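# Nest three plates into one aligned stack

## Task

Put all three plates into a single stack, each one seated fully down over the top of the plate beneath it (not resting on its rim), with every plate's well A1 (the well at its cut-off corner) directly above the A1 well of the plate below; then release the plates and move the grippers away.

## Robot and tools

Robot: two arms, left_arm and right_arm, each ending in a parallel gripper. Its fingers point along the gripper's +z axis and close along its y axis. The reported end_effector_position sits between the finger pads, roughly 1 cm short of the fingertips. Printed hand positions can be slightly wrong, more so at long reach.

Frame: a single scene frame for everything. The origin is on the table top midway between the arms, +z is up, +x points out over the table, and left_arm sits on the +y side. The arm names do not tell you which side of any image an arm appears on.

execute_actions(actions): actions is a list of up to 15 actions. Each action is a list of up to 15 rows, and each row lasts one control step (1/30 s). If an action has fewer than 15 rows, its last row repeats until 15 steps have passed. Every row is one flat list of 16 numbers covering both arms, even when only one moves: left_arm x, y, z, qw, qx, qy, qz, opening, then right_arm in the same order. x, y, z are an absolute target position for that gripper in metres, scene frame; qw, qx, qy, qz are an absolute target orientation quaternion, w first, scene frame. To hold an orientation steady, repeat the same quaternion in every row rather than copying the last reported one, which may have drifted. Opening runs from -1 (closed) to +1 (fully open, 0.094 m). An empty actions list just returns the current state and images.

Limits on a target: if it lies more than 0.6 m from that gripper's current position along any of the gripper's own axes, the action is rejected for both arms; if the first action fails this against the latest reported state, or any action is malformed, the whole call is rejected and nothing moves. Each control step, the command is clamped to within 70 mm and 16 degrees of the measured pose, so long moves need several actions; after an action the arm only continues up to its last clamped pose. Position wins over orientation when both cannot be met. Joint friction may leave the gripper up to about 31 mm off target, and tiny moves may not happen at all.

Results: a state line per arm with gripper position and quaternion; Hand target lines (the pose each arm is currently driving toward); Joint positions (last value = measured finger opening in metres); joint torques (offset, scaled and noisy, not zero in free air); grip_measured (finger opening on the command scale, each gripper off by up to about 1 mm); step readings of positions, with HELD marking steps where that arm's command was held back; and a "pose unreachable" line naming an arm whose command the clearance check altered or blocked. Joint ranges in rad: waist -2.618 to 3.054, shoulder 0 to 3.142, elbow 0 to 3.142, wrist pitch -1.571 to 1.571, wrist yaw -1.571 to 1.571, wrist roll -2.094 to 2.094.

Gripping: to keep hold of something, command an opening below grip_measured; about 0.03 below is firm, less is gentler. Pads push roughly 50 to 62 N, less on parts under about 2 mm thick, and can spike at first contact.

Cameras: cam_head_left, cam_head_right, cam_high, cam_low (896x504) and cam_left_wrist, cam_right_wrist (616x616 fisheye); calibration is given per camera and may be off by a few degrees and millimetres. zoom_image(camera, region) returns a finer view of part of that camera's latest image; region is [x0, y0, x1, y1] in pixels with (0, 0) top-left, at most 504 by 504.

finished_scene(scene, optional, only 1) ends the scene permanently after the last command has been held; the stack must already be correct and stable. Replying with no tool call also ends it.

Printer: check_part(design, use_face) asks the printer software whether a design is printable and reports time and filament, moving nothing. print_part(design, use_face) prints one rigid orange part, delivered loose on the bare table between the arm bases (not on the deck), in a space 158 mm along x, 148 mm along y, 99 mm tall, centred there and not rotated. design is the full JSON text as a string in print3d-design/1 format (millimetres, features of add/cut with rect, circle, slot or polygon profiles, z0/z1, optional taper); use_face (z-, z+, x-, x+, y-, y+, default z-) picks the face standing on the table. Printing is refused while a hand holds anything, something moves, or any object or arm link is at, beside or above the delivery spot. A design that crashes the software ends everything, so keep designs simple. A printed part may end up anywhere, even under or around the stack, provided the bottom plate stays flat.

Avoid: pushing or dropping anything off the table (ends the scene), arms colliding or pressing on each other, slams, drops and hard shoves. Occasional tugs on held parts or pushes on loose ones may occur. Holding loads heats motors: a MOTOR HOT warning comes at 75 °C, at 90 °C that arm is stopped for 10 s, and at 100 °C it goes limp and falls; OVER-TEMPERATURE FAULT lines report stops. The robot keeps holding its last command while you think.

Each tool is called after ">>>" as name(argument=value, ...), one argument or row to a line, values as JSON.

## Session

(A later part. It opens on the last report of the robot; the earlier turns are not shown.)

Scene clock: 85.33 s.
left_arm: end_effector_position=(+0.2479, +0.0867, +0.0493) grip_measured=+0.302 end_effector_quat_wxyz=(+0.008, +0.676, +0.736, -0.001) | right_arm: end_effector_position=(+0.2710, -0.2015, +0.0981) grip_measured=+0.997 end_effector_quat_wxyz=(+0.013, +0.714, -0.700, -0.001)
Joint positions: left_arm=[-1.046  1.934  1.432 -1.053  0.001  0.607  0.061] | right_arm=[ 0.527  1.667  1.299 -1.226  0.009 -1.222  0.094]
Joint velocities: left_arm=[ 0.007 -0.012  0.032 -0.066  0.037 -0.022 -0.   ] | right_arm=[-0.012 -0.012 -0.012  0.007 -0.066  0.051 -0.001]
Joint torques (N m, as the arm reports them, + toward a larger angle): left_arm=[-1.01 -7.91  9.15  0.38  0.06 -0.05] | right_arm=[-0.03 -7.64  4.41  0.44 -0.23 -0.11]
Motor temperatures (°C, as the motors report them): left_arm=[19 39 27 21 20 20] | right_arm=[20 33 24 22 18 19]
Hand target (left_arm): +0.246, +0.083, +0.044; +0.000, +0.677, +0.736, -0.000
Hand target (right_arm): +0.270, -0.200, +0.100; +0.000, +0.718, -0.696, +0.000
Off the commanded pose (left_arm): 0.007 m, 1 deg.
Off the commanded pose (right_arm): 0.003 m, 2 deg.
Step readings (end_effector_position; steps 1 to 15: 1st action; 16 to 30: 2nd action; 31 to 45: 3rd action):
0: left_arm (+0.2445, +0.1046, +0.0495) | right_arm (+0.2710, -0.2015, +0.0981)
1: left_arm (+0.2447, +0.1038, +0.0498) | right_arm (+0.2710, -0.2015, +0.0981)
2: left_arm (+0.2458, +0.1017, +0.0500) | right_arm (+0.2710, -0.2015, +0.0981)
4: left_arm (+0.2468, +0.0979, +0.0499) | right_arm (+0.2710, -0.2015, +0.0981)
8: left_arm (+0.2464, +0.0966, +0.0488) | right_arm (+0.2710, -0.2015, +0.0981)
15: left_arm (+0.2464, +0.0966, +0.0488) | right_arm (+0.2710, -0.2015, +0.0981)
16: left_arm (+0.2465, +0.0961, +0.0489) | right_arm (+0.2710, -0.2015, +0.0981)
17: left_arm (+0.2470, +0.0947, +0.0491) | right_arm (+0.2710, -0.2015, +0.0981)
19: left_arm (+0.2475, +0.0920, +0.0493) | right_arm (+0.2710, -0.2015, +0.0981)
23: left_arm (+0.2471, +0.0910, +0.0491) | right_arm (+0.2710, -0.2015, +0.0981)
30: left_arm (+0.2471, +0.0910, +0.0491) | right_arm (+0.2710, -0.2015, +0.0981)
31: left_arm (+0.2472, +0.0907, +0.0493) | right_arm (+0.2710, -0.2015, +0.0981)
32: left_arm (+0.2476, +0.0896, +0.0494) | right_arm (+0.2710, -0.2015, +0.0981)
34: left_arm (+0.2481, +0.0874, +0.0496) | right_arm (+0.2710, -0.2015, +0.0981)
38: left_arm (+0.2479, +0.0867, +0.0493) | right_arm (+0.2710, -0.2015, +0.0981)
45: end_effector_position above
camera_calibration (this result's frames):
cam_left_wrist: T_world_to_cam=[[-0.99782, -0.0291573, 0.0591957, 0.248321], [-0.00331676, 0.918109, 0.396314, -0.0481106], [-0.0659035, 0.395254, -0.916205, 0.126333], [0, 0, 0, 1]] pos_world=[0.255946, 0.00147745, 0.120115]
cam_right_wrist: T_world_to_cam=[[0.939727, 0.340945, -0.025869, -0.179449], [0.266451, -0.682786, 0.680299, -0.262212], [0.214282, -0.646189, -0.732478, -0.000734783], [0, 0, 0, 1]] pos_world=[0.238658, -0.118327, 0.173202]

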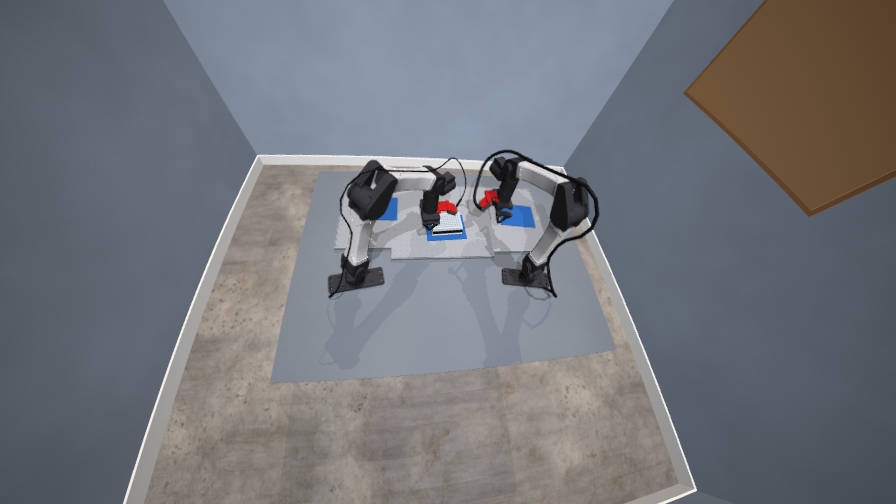

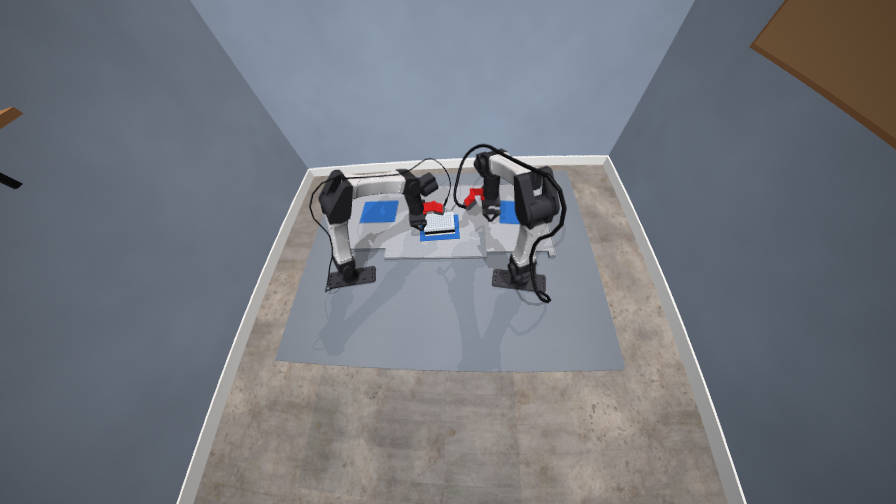

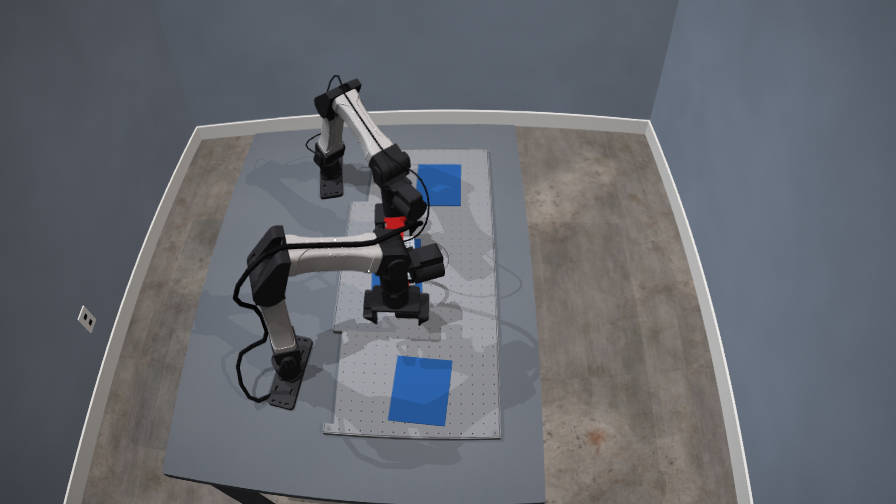

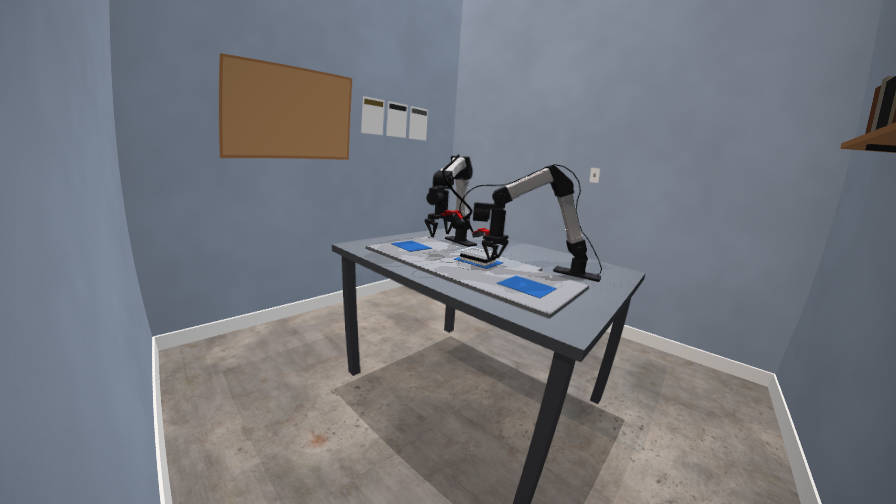

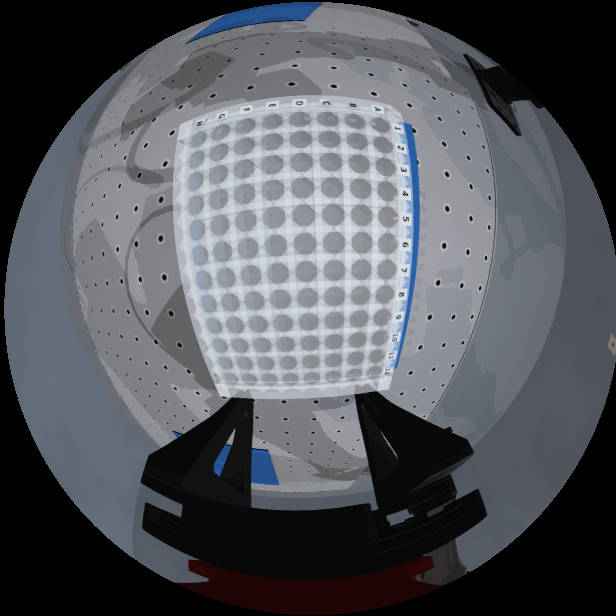

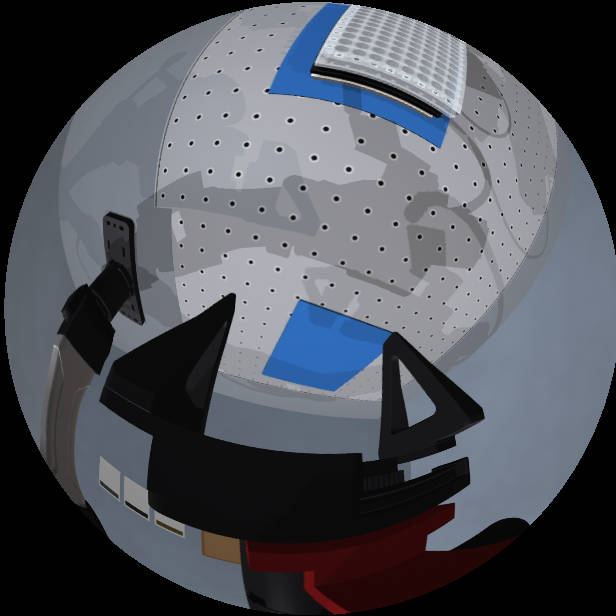

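>>> execute_actions(
  actions=[
    [[0.246,0.081,0.044,0,0.677,0.736,0,0.3,0.27,-0.2,0.1,0,0.718,-0.696,0,1]],
    [[0.246,0.105,0.05,0,0.677,0.736,0,0.3,0.27,-0.2,0.1,0,0.718,-0.696,0,1]],
    [[0.246,0.1,0.09,0,0.677,0.736,0,1,0.27,-0.2,0.1,0,0.718,-0.696,0,1]],
    [[0.25,0.05,0.09,0,0.675,0.738,0,1,0.27,-0.2,0.1,0,0.718,-0.696,0,1]],
    [[0.252,0.012,0.085,0,0.675,0.738,0,1,0.27,-0.2,0.1,0,0.718,-0.696,0,1]],
    [[0.252,0.012,0.062,0,0.675,0.738,0,1,0.27,-0.2,0.1,0,0.718,-0.696,0,1]],
  ],
)

>>> zoom_image(
  camera="cam_right_wrist",
  region=[250,0,520,200],
)

Scene clock: 89.00 s.
left_arm: end_effector_position=(+0.2537, +0.0141, +0.0723) grip_measured=+1.000 end_effector_quat_wxyz=(+0.006, +0.676, +0.737, -0.000) | right_arm: end_effector_position=(+0.2708, -0.2025, +0.0978) grip_measured=+0.997 end_effector_quat_wxyz=(+0.014, +0.715, -0.699, +0.001)
Joint positions: left_arm=[-1.147  2.168  1.874 -1.265 -0.003  0.506  0.094] | right_arm=[ 0.526  1.665  1.295 -1.225  0.013 -1.225  0.094]
Joint velocities: left_arm=[-0.017 -0.007 -0.017 -0.022 -0.066 -0.037  0.   ] | right_arm=[ 0.002  0.012 -0.007 -0.095 -0.037  0.051  0.   ]
Joint torques (N m, as the arm reports them, + toward a larger angle): left_arm=[-0.52 -9.93  6.93  0.58  0.05  0.01] | right_arm=[ 0.03 -7.58  4.55  0.43 -0.26 -0.09]
Motor temperatures (°C, as the motors report them): left_arm=[19 39 27 21 20 20] | right_arm=[20 33 24 22 18 19]
Hand target (left_arm): +0.252, +0.012, +0.062; -0.000, +0.675, +0.738, -0.000
Hand target (right_arm): +0.270, -0.200, +0.100; +0.000, +0.718, -0.696, +0.000
Off the commanded pose (left_arm): 0.011 m, 1 deg.
Off the commanded pose (right_arm): 0.003 m, 2 deg.
Step readings (end_effector_position; steps 1 to 15: 1st action; 16 to 30: 2nd action; 31 to 45: 3rd action; 46 to 60: 4th action; 61 to 75: 5th action; 76 to 90: 6th action):
0: left_arm (+0.2479, +0.0867, +0.0493) | right_arm (+0.2710, -0.2015, +0.0981)
1: left_arm (+0.2479, +0.0867, +0.0493) | right_arm (+0.2710, -0.2015, +0.0981)
2: left_arm (+0.2479, +0.0867, +0.0493) | right_arm (+0.2710, -0.2015, +0.0981)
4: left_arm (+0.2485, +0.0859, +0.0502) | right_arm (+0.2710, -0.2015, +0.0981)
8: left_arm (+0.2493, +0.0849, +0.0512) | right_arm (+0.2710, -0.2015, +0.0981)
15: left_arm (+0.2493, +0.0849, +0.0512) | right_arm (+0.2710, -0.2015, +0.0981)
16: left_arm (+0.2492, +0.0859, +0.0507) | right_arm (+0.2710, -0.2015, +0.0981)
17: left_arm (+0.2481, +0.0890, +0.0499) | right_arm (+0.2710, -0.2015, +0.0981)
19: left_arm (+0.2465, +0.0957, +0.0483) | right_arm (+0.2710, -0.2015, +0.0981)
23: left_arm (+0.2470, +0.0991, +0.0472) | right_arm (+0.2710, -0.2015, +0.0981)
30: left_arm (+0.2470, +0.0991, +0.0472) | right_arm (+0.2710, -0.2015, +0.0981)
31: left_arm (+0.2466, +0.0995, +0.0509) | right_arm (+0.2710, -0.2015, +0.0981)
32: left_arm (+0.2465, +0.0997, +0.0562) | right_arm (+0.2710, -0.2015, +0.0981)
34: left_arm (+0.2506, +0.0950, +0.0714) | right_arm (+0.2710, -0.2015, +0.0981)
38: left_arm (+0.2535, +0.0915, +0.0879) | right_arm (+0.2710, -0.2015, +0.0981)
45: left_arm (+0.2489, +0.0968, +0.0880) | right_arm (+0.2710, -0.2015, +0.0981)
46: left_arm (+0.2483, +0.0946, +0.0902) | right_arm (+0.2710, -0.2015, +0.0981)
47: left_arm (+0.2508, +0.0847, +0.0936) | right_arm (+0.2710, -0.2015, +0.0981)
49: left_arm (+0.2549, +0.0597, +0.0975) | right_arm (+0.2710, -0.2015, +0.0981)
53: left_arm (+0.2536, +0.0446, +0.0957) | right_arm (+0.2710, -0.2015, +0.0981)
60: left_arm (+0.2512, +0.0478, +0.0952) | right_arm (+0.2710, -0.2015, +0.0981)
61: left_arm (+0.2511, +0.0461, +0.0963) | right_arm (+0.2710, -0.2015, +0.0981)
62: left_arm (+0.2541, +0.0378, +0.0979) | right_arm (+0.2710, -0.2015, +0.0981)
64: left_arm (+0.2582, +0.0195, +0.0972) | right_arm (+0.2710, -0.2015, +0.0981)
68: left_arm (+0.2563, +0.0102, +0.0909) | right_arm (+0.2707, -0.2034, +0.0974)
75: left_arm (+0.2555, +0.0115, +0.0920) | right_arm (+0.2705, -0.2028, +0.0973)
76: left_arm (+0.2554, +0.0115, +0.0897) | right_arm (+0.2705, -0.2028, +0.0973)
77: left_arm (+0.2548, +0.0124, +0.0867) | right_arm (+0.2706, -0.2032, +0.0973)
79: left_arm (+0.2526, +0.0158, +0.0798) | right_arm (+0.2710, -0.2037, +0.0973)
83: left_arm (+0.2520, +0.0166, +0.0723) | right_arm (+0.2709, -0.2029, +0.0978)
90: end_effector_position above
camera_calibration (this result's frames):
cam_left_wrist: T_world_to_cam=[[-0.997702, -0.0302435, 0.0606305, 0.250541], [-0.00341551, 0.916162, 0.400793, 0.00917485], [-0.0676688, 0.399665, -0.91416, 0.17672], [0, 0, 0, 1]] pos_world=[0.261955, -0.0714572, 0.142683]
cam_right_wrist: T_world_to_cam=[[0.939079, 0.342732, -0.0258148, -0.178394], [0.266821, -0.679617, 0.683321, -0.262434], [0.216651, -0.64858, -0.729662, -0.00303374], [0, 0, 0, 1]] pos_world=[0.238206, -0.119181, 0.172508]

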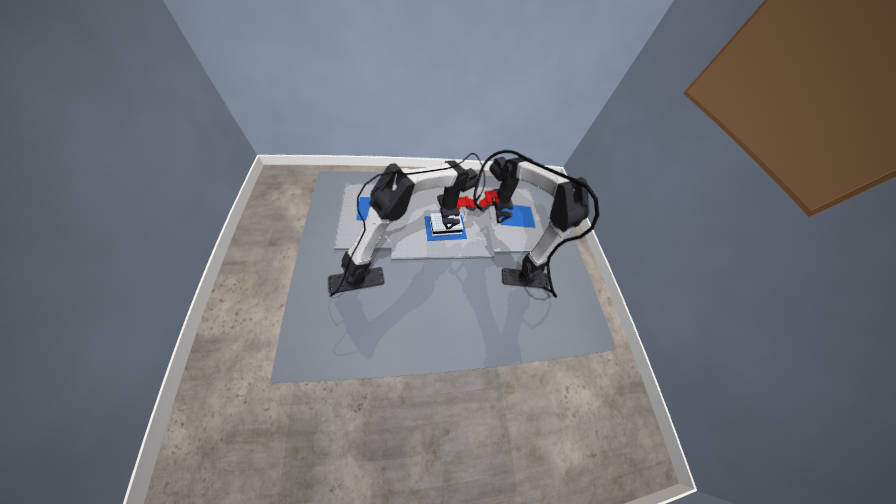

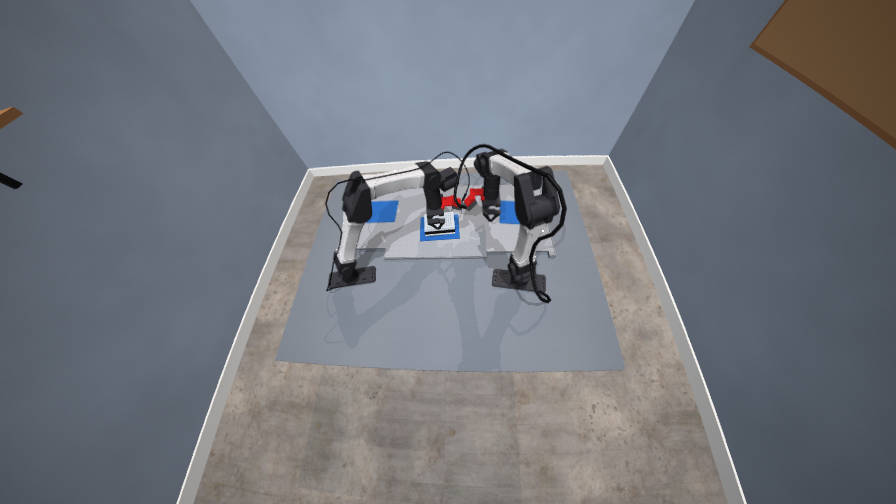

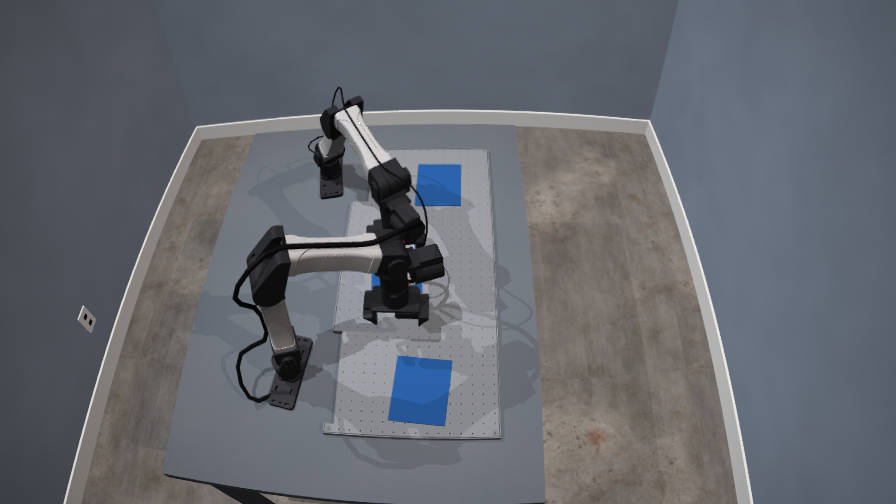

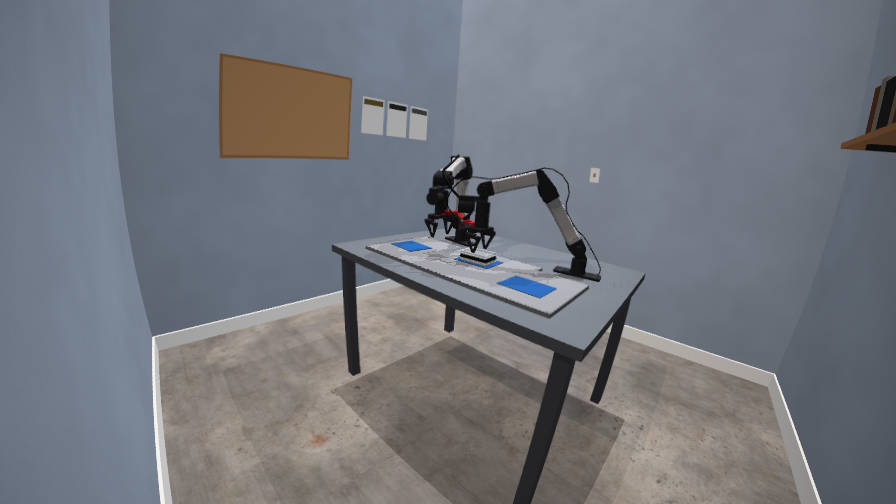

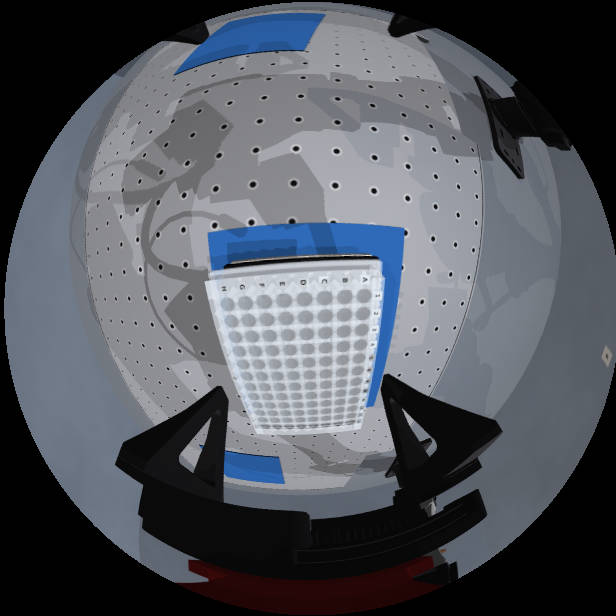

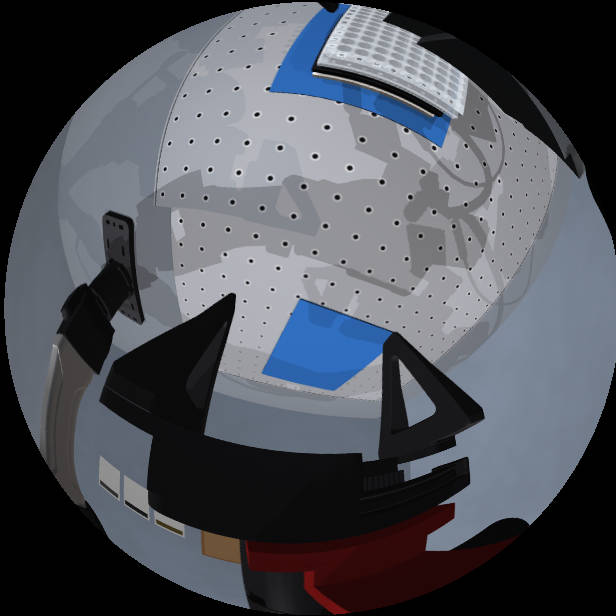

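Region (250, 0, 520, 200) of cam_right_wrist's 616x616 image, scaled by 1.867, with more detail than that image has; it fills the top 373 rows of this view, and the rest is white.

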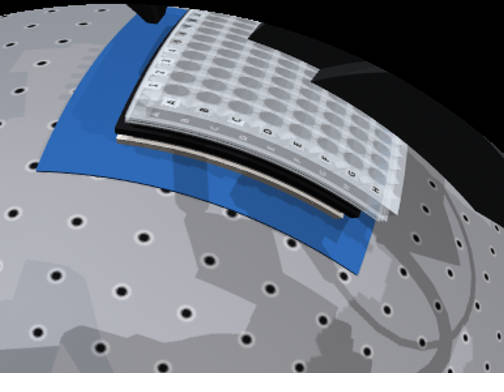

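>>> execute_actions(
  actions=[
    [[0.252,0.012,0.05,0,0.675,0.738,0,1,0.27,-0.26,0.1,0,0.718,-0.696,0,1]],
    [[0.252,0.012,0.038,0,0.675,0.738,0,1,0.27,-0.32,0.1,0,0.718,-0.696,0,1]],
    [[0.252,0.012,0.027,0,0.675,0.738,0,1,0.25,-0.36,0.1,0,0.718,-0.696,0,1]],
  ],
)

Scene clock: 90.97 s.
left_arm: end_effector_position=(+0.2550, +0.0117, +0.0422) grip_measured=+1.000 end_effector_quat_wxyz=(+0.012, +0.676, +0.737, -0.003) | right_arm: end_effector_position=(+0.2562, -0.3619, +0.0997) grip_measured=+0.997 end_effector_quat_wxyz=(+0.003, +0.713, -0.701, +0.004)
Joint positions: left_arm=[-1.147  2.179  1.771 -1.137 -0.001  0.506  0.094] | right_arm=[-0.057  1.537  1.17  -1.201  0.009 -1.802  0.094]
Joint velocities: left_arm=[-0.012 -0.017 -0.012  0.066  0.051 -0.037  0.   ] | right_arm=[-0.007 -0.002  0.002  0.037  0.037 -0.066 -0.   ]
Joint torques (N m, as the arm reports them, + toward a larger angle): left_arm=[-0.78 -9.44  6.61  0.65  0.04  0.01] | right_arm=[-0.37 -6.34  4.38  0.15 -0.23 -0.11]
Motor temperatures (°C, as the motors report them): left_arm=[19 39 27 21 20 20] | right_arm=[20 33 24 22 18 19]
Hand target (left_arm): +0.252, +0.012, +0.027; -0.000, +0.675, +0.738, -0.000
Hand target (right_arm): +0.250, -0.360, +0.100; +0.001, +0.718, -0.696, +0.000
Off the commanded pose (left_arm): 0.016 m, 1 deg.
Off the commanded pose (right_arm): 0.006 m, 1 deg.
Step readings (end_effector_position; steps 1 to 15: 1st action; 16 to 30: 2nd action; 31 to 45: 3rd action):
0: left_arm (+0.2541, +0.0135, +0.0723) | right_arm (+0.2707, -0.2024, +0.0978)
1: left_arm (+0.2541, +0.0134, +0.0707) | right_arm (+0.2714, -0.2064, +0.0971)
2: left_arm (+0.2542, +0.0133, +0.0689) | right_arm (+0.2711, -0.2181, +0.0962)
4: left_arm (+0.2532, +0.0149, +0.0639) | right_arm (+0.2715, -0.2461, +0.0964)
8: left_arm (+0.2531, +0.0151, +0.0610) | right_arm (+0.2739, -0.2619, +0.0988)
15: left_arm (+0.2543, +0.0133, +0.0610) | right_arm (+0.2738, -0.2617, +0.0988)
16: left_arm (+0.2544, +0.0131, +0.0595) | right_arm (+0.2741, -0.2661, +0.0986)
17: left_arm (+0.2545, +0.0129, +0.0577) | right_arm (+0.2738, -0.2784, +0.0982)
19: left_arm (+0.2535, +0.0145, +0.0527) | right_arm (+0.2736, -0.3069, +0.0981)
23: left_arm (+0.2534, +0.0146, +0.0495) | right_arm (+0.2731, -0.3226, +0.0981)
30: left_arm (+0.2546, +0.0128, +0.0495) | right_arm (+0.2731, -0.3226, +0.0981)
31: left_arm (+0.2547, +0.0127, +0.0482) | right_arm (+0.2721, -0.3254, +0.0977)
32: left_arm (+0.2547, +0.0126, +0.0467) | right_arm (+0.2677, -0.3337, +0.0970)
34: left_arm (+0.2540, +0.0132, +0.0439) | right_arm (+0.2588, -0.3523, +0.0974)
38: left_arm (+0.2540, +0.0132, +0.0422) | right_arm (+0.2562, -0.3619, +0.0997)
45: end_effector_position above
camera_calibration (this result's frames):
cam_left_wrist: T_world_to_cam=[[-0.998059, -0.0302534, 0.0544249, 0.253934], [-0.00669753, 0.921125, 0.389209, 0.0246921], [-0.061907, 0.38809, -0.91954, 0.149162], [0, 0, 0, 1]] pos_world=[0.262841, -0.0729505, 0.11373]
cam_right_wrist: T_world_to_cam=[[0.941465, 0.337094, -0.00331815, -0.114902], [0.249187, -0.689255, 0.680319, -0.3668], [0.227044, -0.641323, -0.732909, -0.10154], [0, 0, 0, 1]] pos_world=[0.222632, -0.279206, 0.17474]

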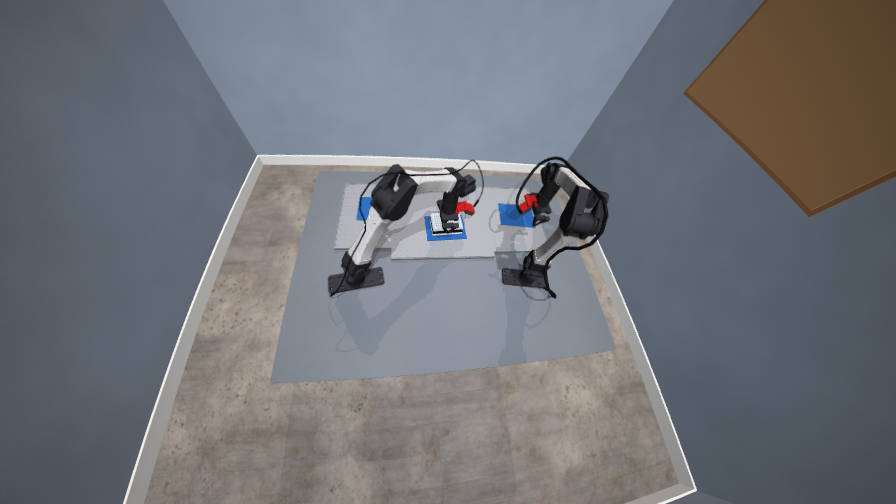

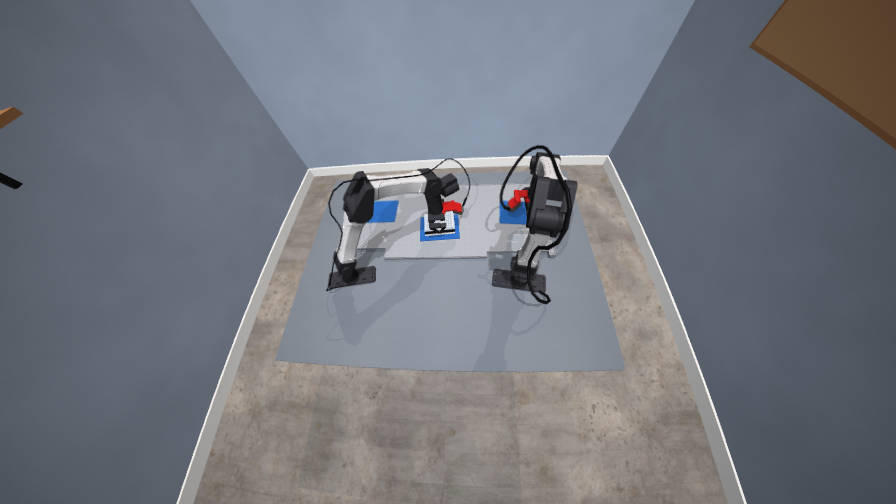

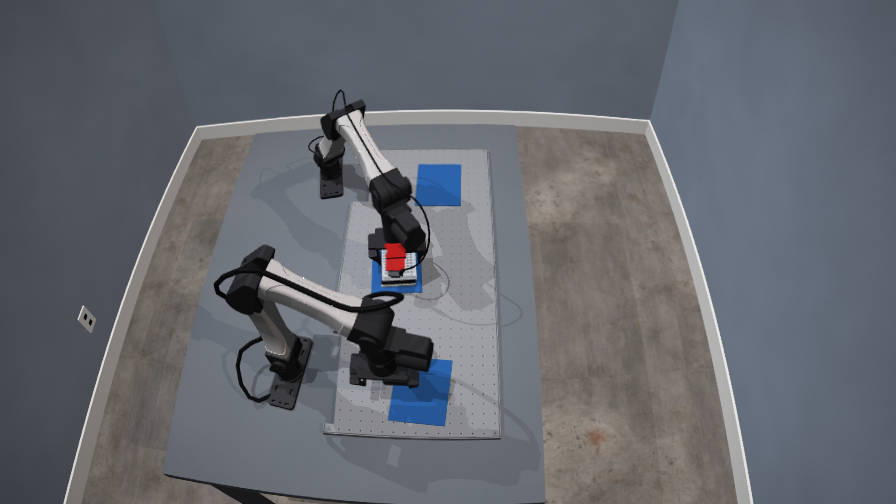

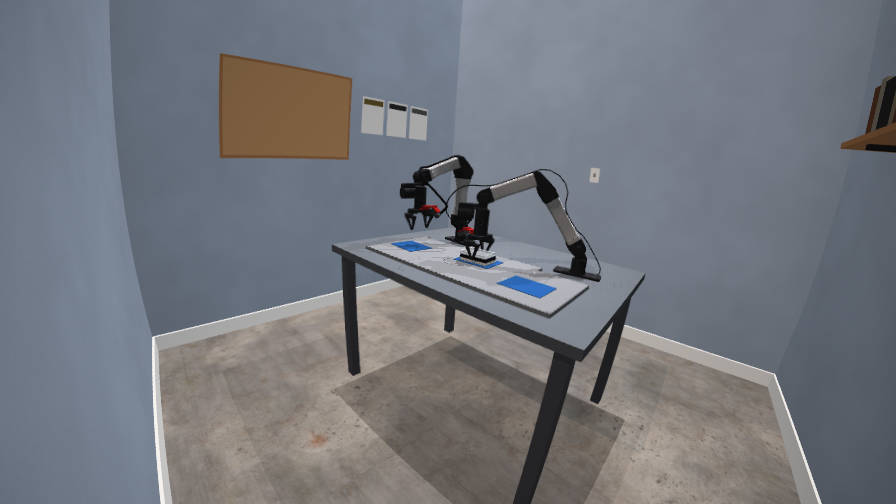

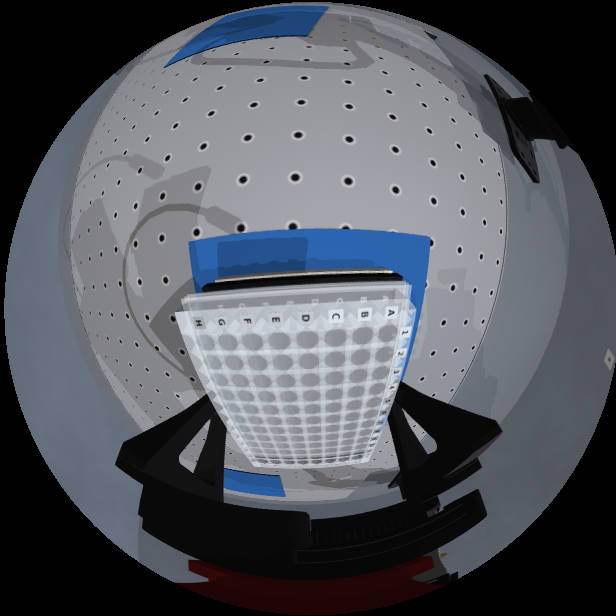

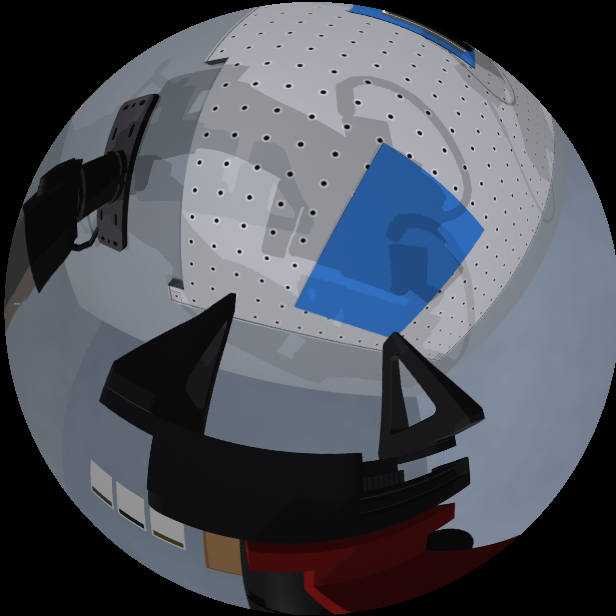

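Finger rests on black flange; ease and shift −x.

>>> execute_actions(
  actions=[
    [[0.252,0.012,0.036,0,0.675,0.738,0,1,0.25,-0.36,0.1,0,0.718,-0.696,0,1]],
    [[0.247,0.010,0.033,0,0.675,0.738,0,1,0.25,-0.36,0.1,0,0.718,-0.696,0,1]],
    [[0.247,0.010,0.026,0,0.675,0.738,0,1,0.25,-0.36,0.1,0,0.718,-0.696,0,1]],
  ],
)

Scene clock: 92.97 s.
left_arm: end_effector_position=(+0.2520, +0.0103, +0.0402) grip_measured=+1.000 end_effector_quat_wxyz=(+0.012, +0.674, +0.738, -0.003) | right_arm: end_effector_position=(+0.2562, -0.3619, +0.0997) grip_measured=+0.997 end_effector_quat_wxyz=(+0.003, +0.716, -0.698, +0.004)
Joint positions: left_arm=[-1.154  2.179  1.763 -1.13  -0.001  0.494  0.094] | right_arm=[-0.057  1.537  1.17  -1.201  0.009 -1.811  0.094]
Joint velocities: left_arm=[-0.007 -0.002  0.007 -0.037  0.022  0.007  0.   ] | right_arm=[ 0.002  0.012 -0.012 -0.051  0.022 -0.081  0.001]
Joint torques (N m, as the arm reports them, + toward a larger angle): left_arm=[-1.2  -9.83  6.21  0.6   0.03 -0.07] | right_arm=[-0.4  -6.31  4.39  0.19 -0.21 -0.12]
Motor temperatures (°C, as the motors report them): left_arm=[19 40 27 21 20 20] | right_arm=[20 33 24 22 18 19]
Hand target (left_arm): +0.247, +0.010, +0.026; -0.000, +0.675, +0.738, -0.000
Hand target (right_arm): +0.250, -0.360, +0.100; +0.000, +0.718, -0.696, -0.000
Off the commanded pose (left_arm): 0.015 m, 1 deg.
Off the commanded pose (right_arm): 0.006 m, 1 deg.
Step readings (end_effector_position; steps 1 to 15: 1st action; 16 to 30: 2nd action; 31 to 45: 3rd action):
0: left_arm (+0.2552, +0.0114, +0.0422) | right_arm (+0.2562, -0.3619, +0.0997)
1: left_arm (+0.2552, +0.0114, +0.0422) | right_arm (+0.2562, -0.3619, +0.0997)
2: left_arm (+0.2552, +0.0114, +0.0422) | right_arm (+0.2562, -0.3619, +0.0997)
4: left_arm (+0.2552, +0.0114, +0.0422) | right_arm (+0.2562, -0.3619, +0.0997)
8: left_arm (+0.2552, +0.0114, +0.0422) | right_arm (+0.2562, -0.3619, +0.0997)
15: left_arm (+0.2552, +0.0114, +0.0422) | right_arm (+0.2562, -0.3619, +0.0997)
16: left_arm (+0.2550, +0.0112, +0.0422) | right_arm (+0.2562, -0.3619, +0.0997)
17: left_arm (+0.2547, +0.0110, +0.0422) | right_arm (+0.2562, -0.3619, +0.0997)
19: left_arm (+0.2537, +0.0104, +0.0422) | right_arm (+0.2562, -0.3619, +0.0997)
23: left_arm (+0.2525, +0.0096, +0.0422) | right_arm (+0.2562, -0.3619, +0.0997)
30: left_arm (+0.2525, +0.0096, +0.0422) | right_arm (+0.2562, -0.3619, +0.0997)
31: left_arm (+0.2525, +0.0096, +0.0420) | right_arm (+0.2562, -0.3619, +0.0997)
32: left_arm (+0.2525, +0.0097, +0.0416) | right_arm (+0.2562, -0.3619, +0.0997)
34: left_arm (+0.2520, +0.0103, +0.0406) | right_arm (+0.2562, -0.3619, +0.0997)
38: left_arm (+0.2519, +0.0106, +0.0402) | right_arm (+0.2562, -0.3619, +0.0997)
45: end_effector_position above
camera_calibration (this result's frames):
cam_left_wrist: T_world_to_cam=[[-0.997887, -0.0344627, 0.055072, 0.250985], [-0.0103006, 0.92091, 0.389639, 0.0275939], [-0.0641443, 0.388249, -0.919319, 0.148223], [0, 0, 0, 1]] pos_world=[0.260247, -0.0743092, 0.11169]
cam_right_wrist: T_world_to_cam=[[0.938471, 0.345341, -0.00339881, -0.111143], [0.25528, -0.687031, 0.680309, -0.367555], [0.232604, -0.639318, -0.732918, -0.102237], [0, 0, 0, 1]] pos_world=[0.221914, -0.279502, 0.174742]

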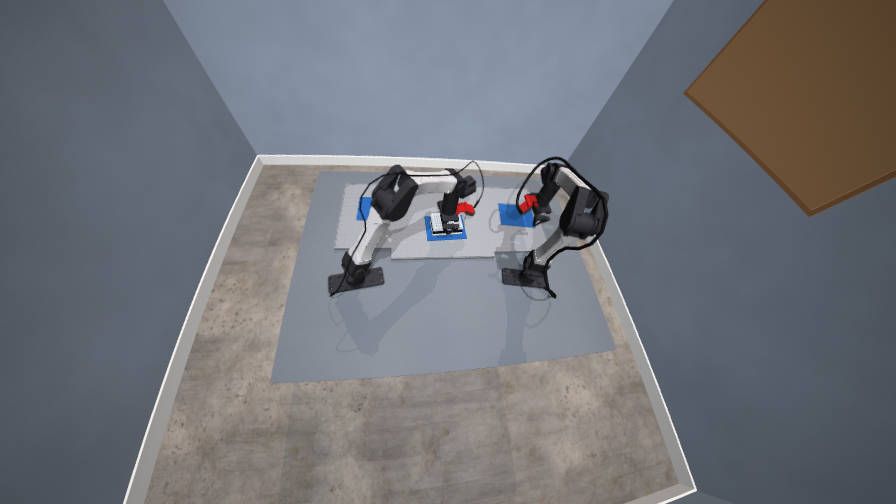

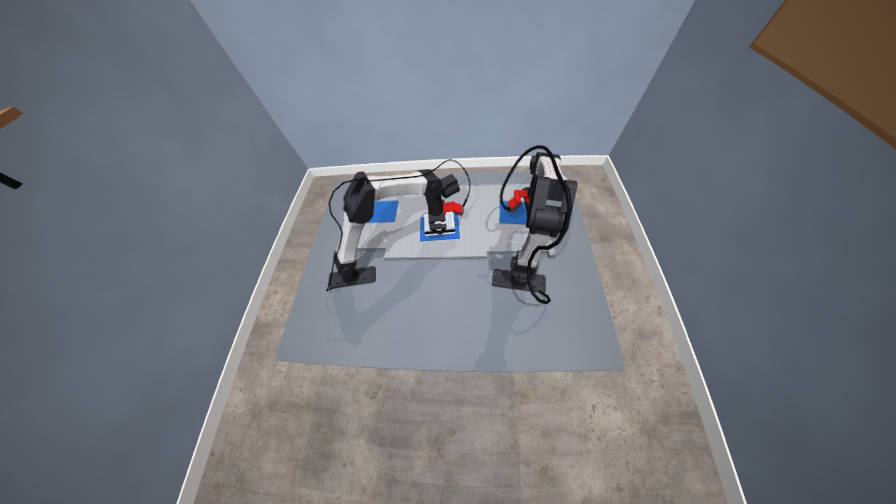

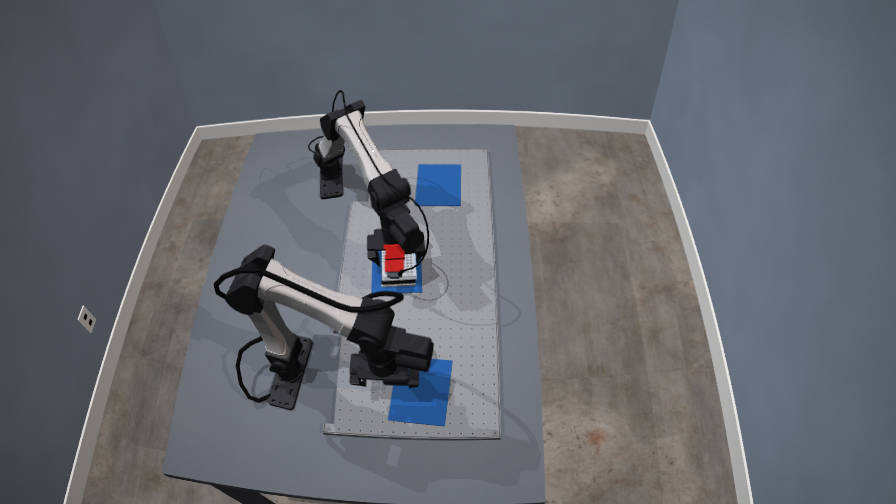

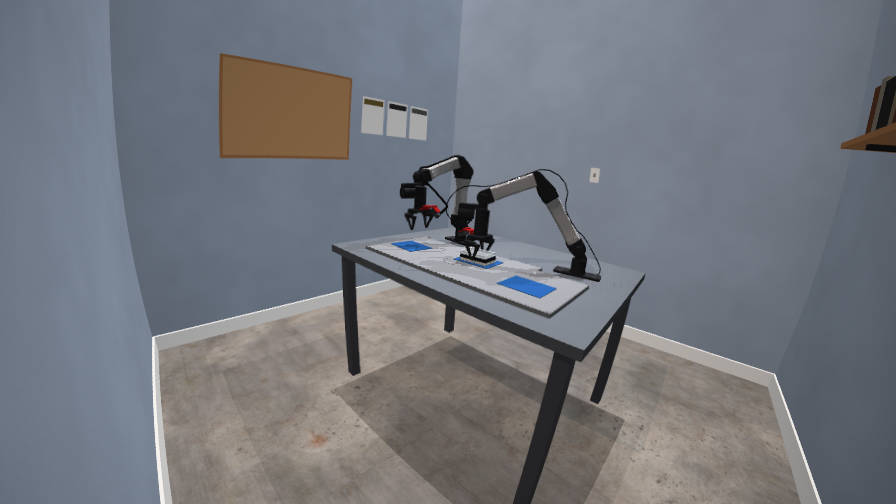

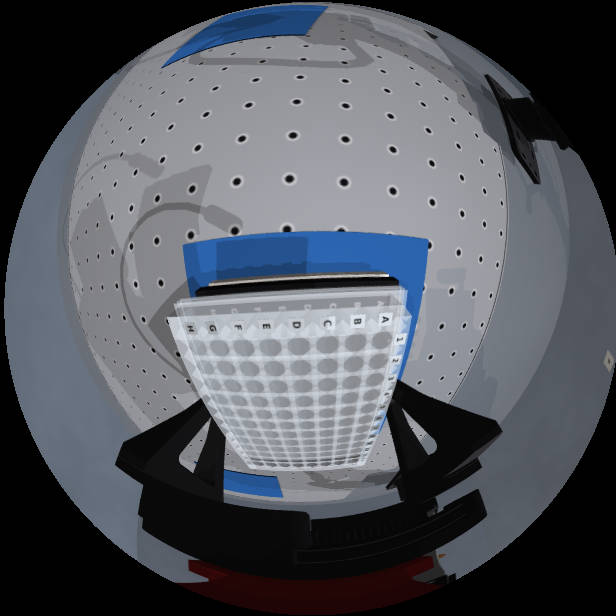

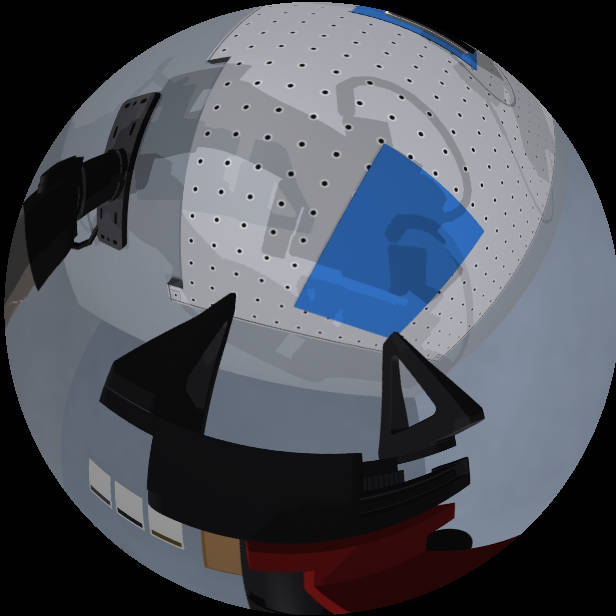

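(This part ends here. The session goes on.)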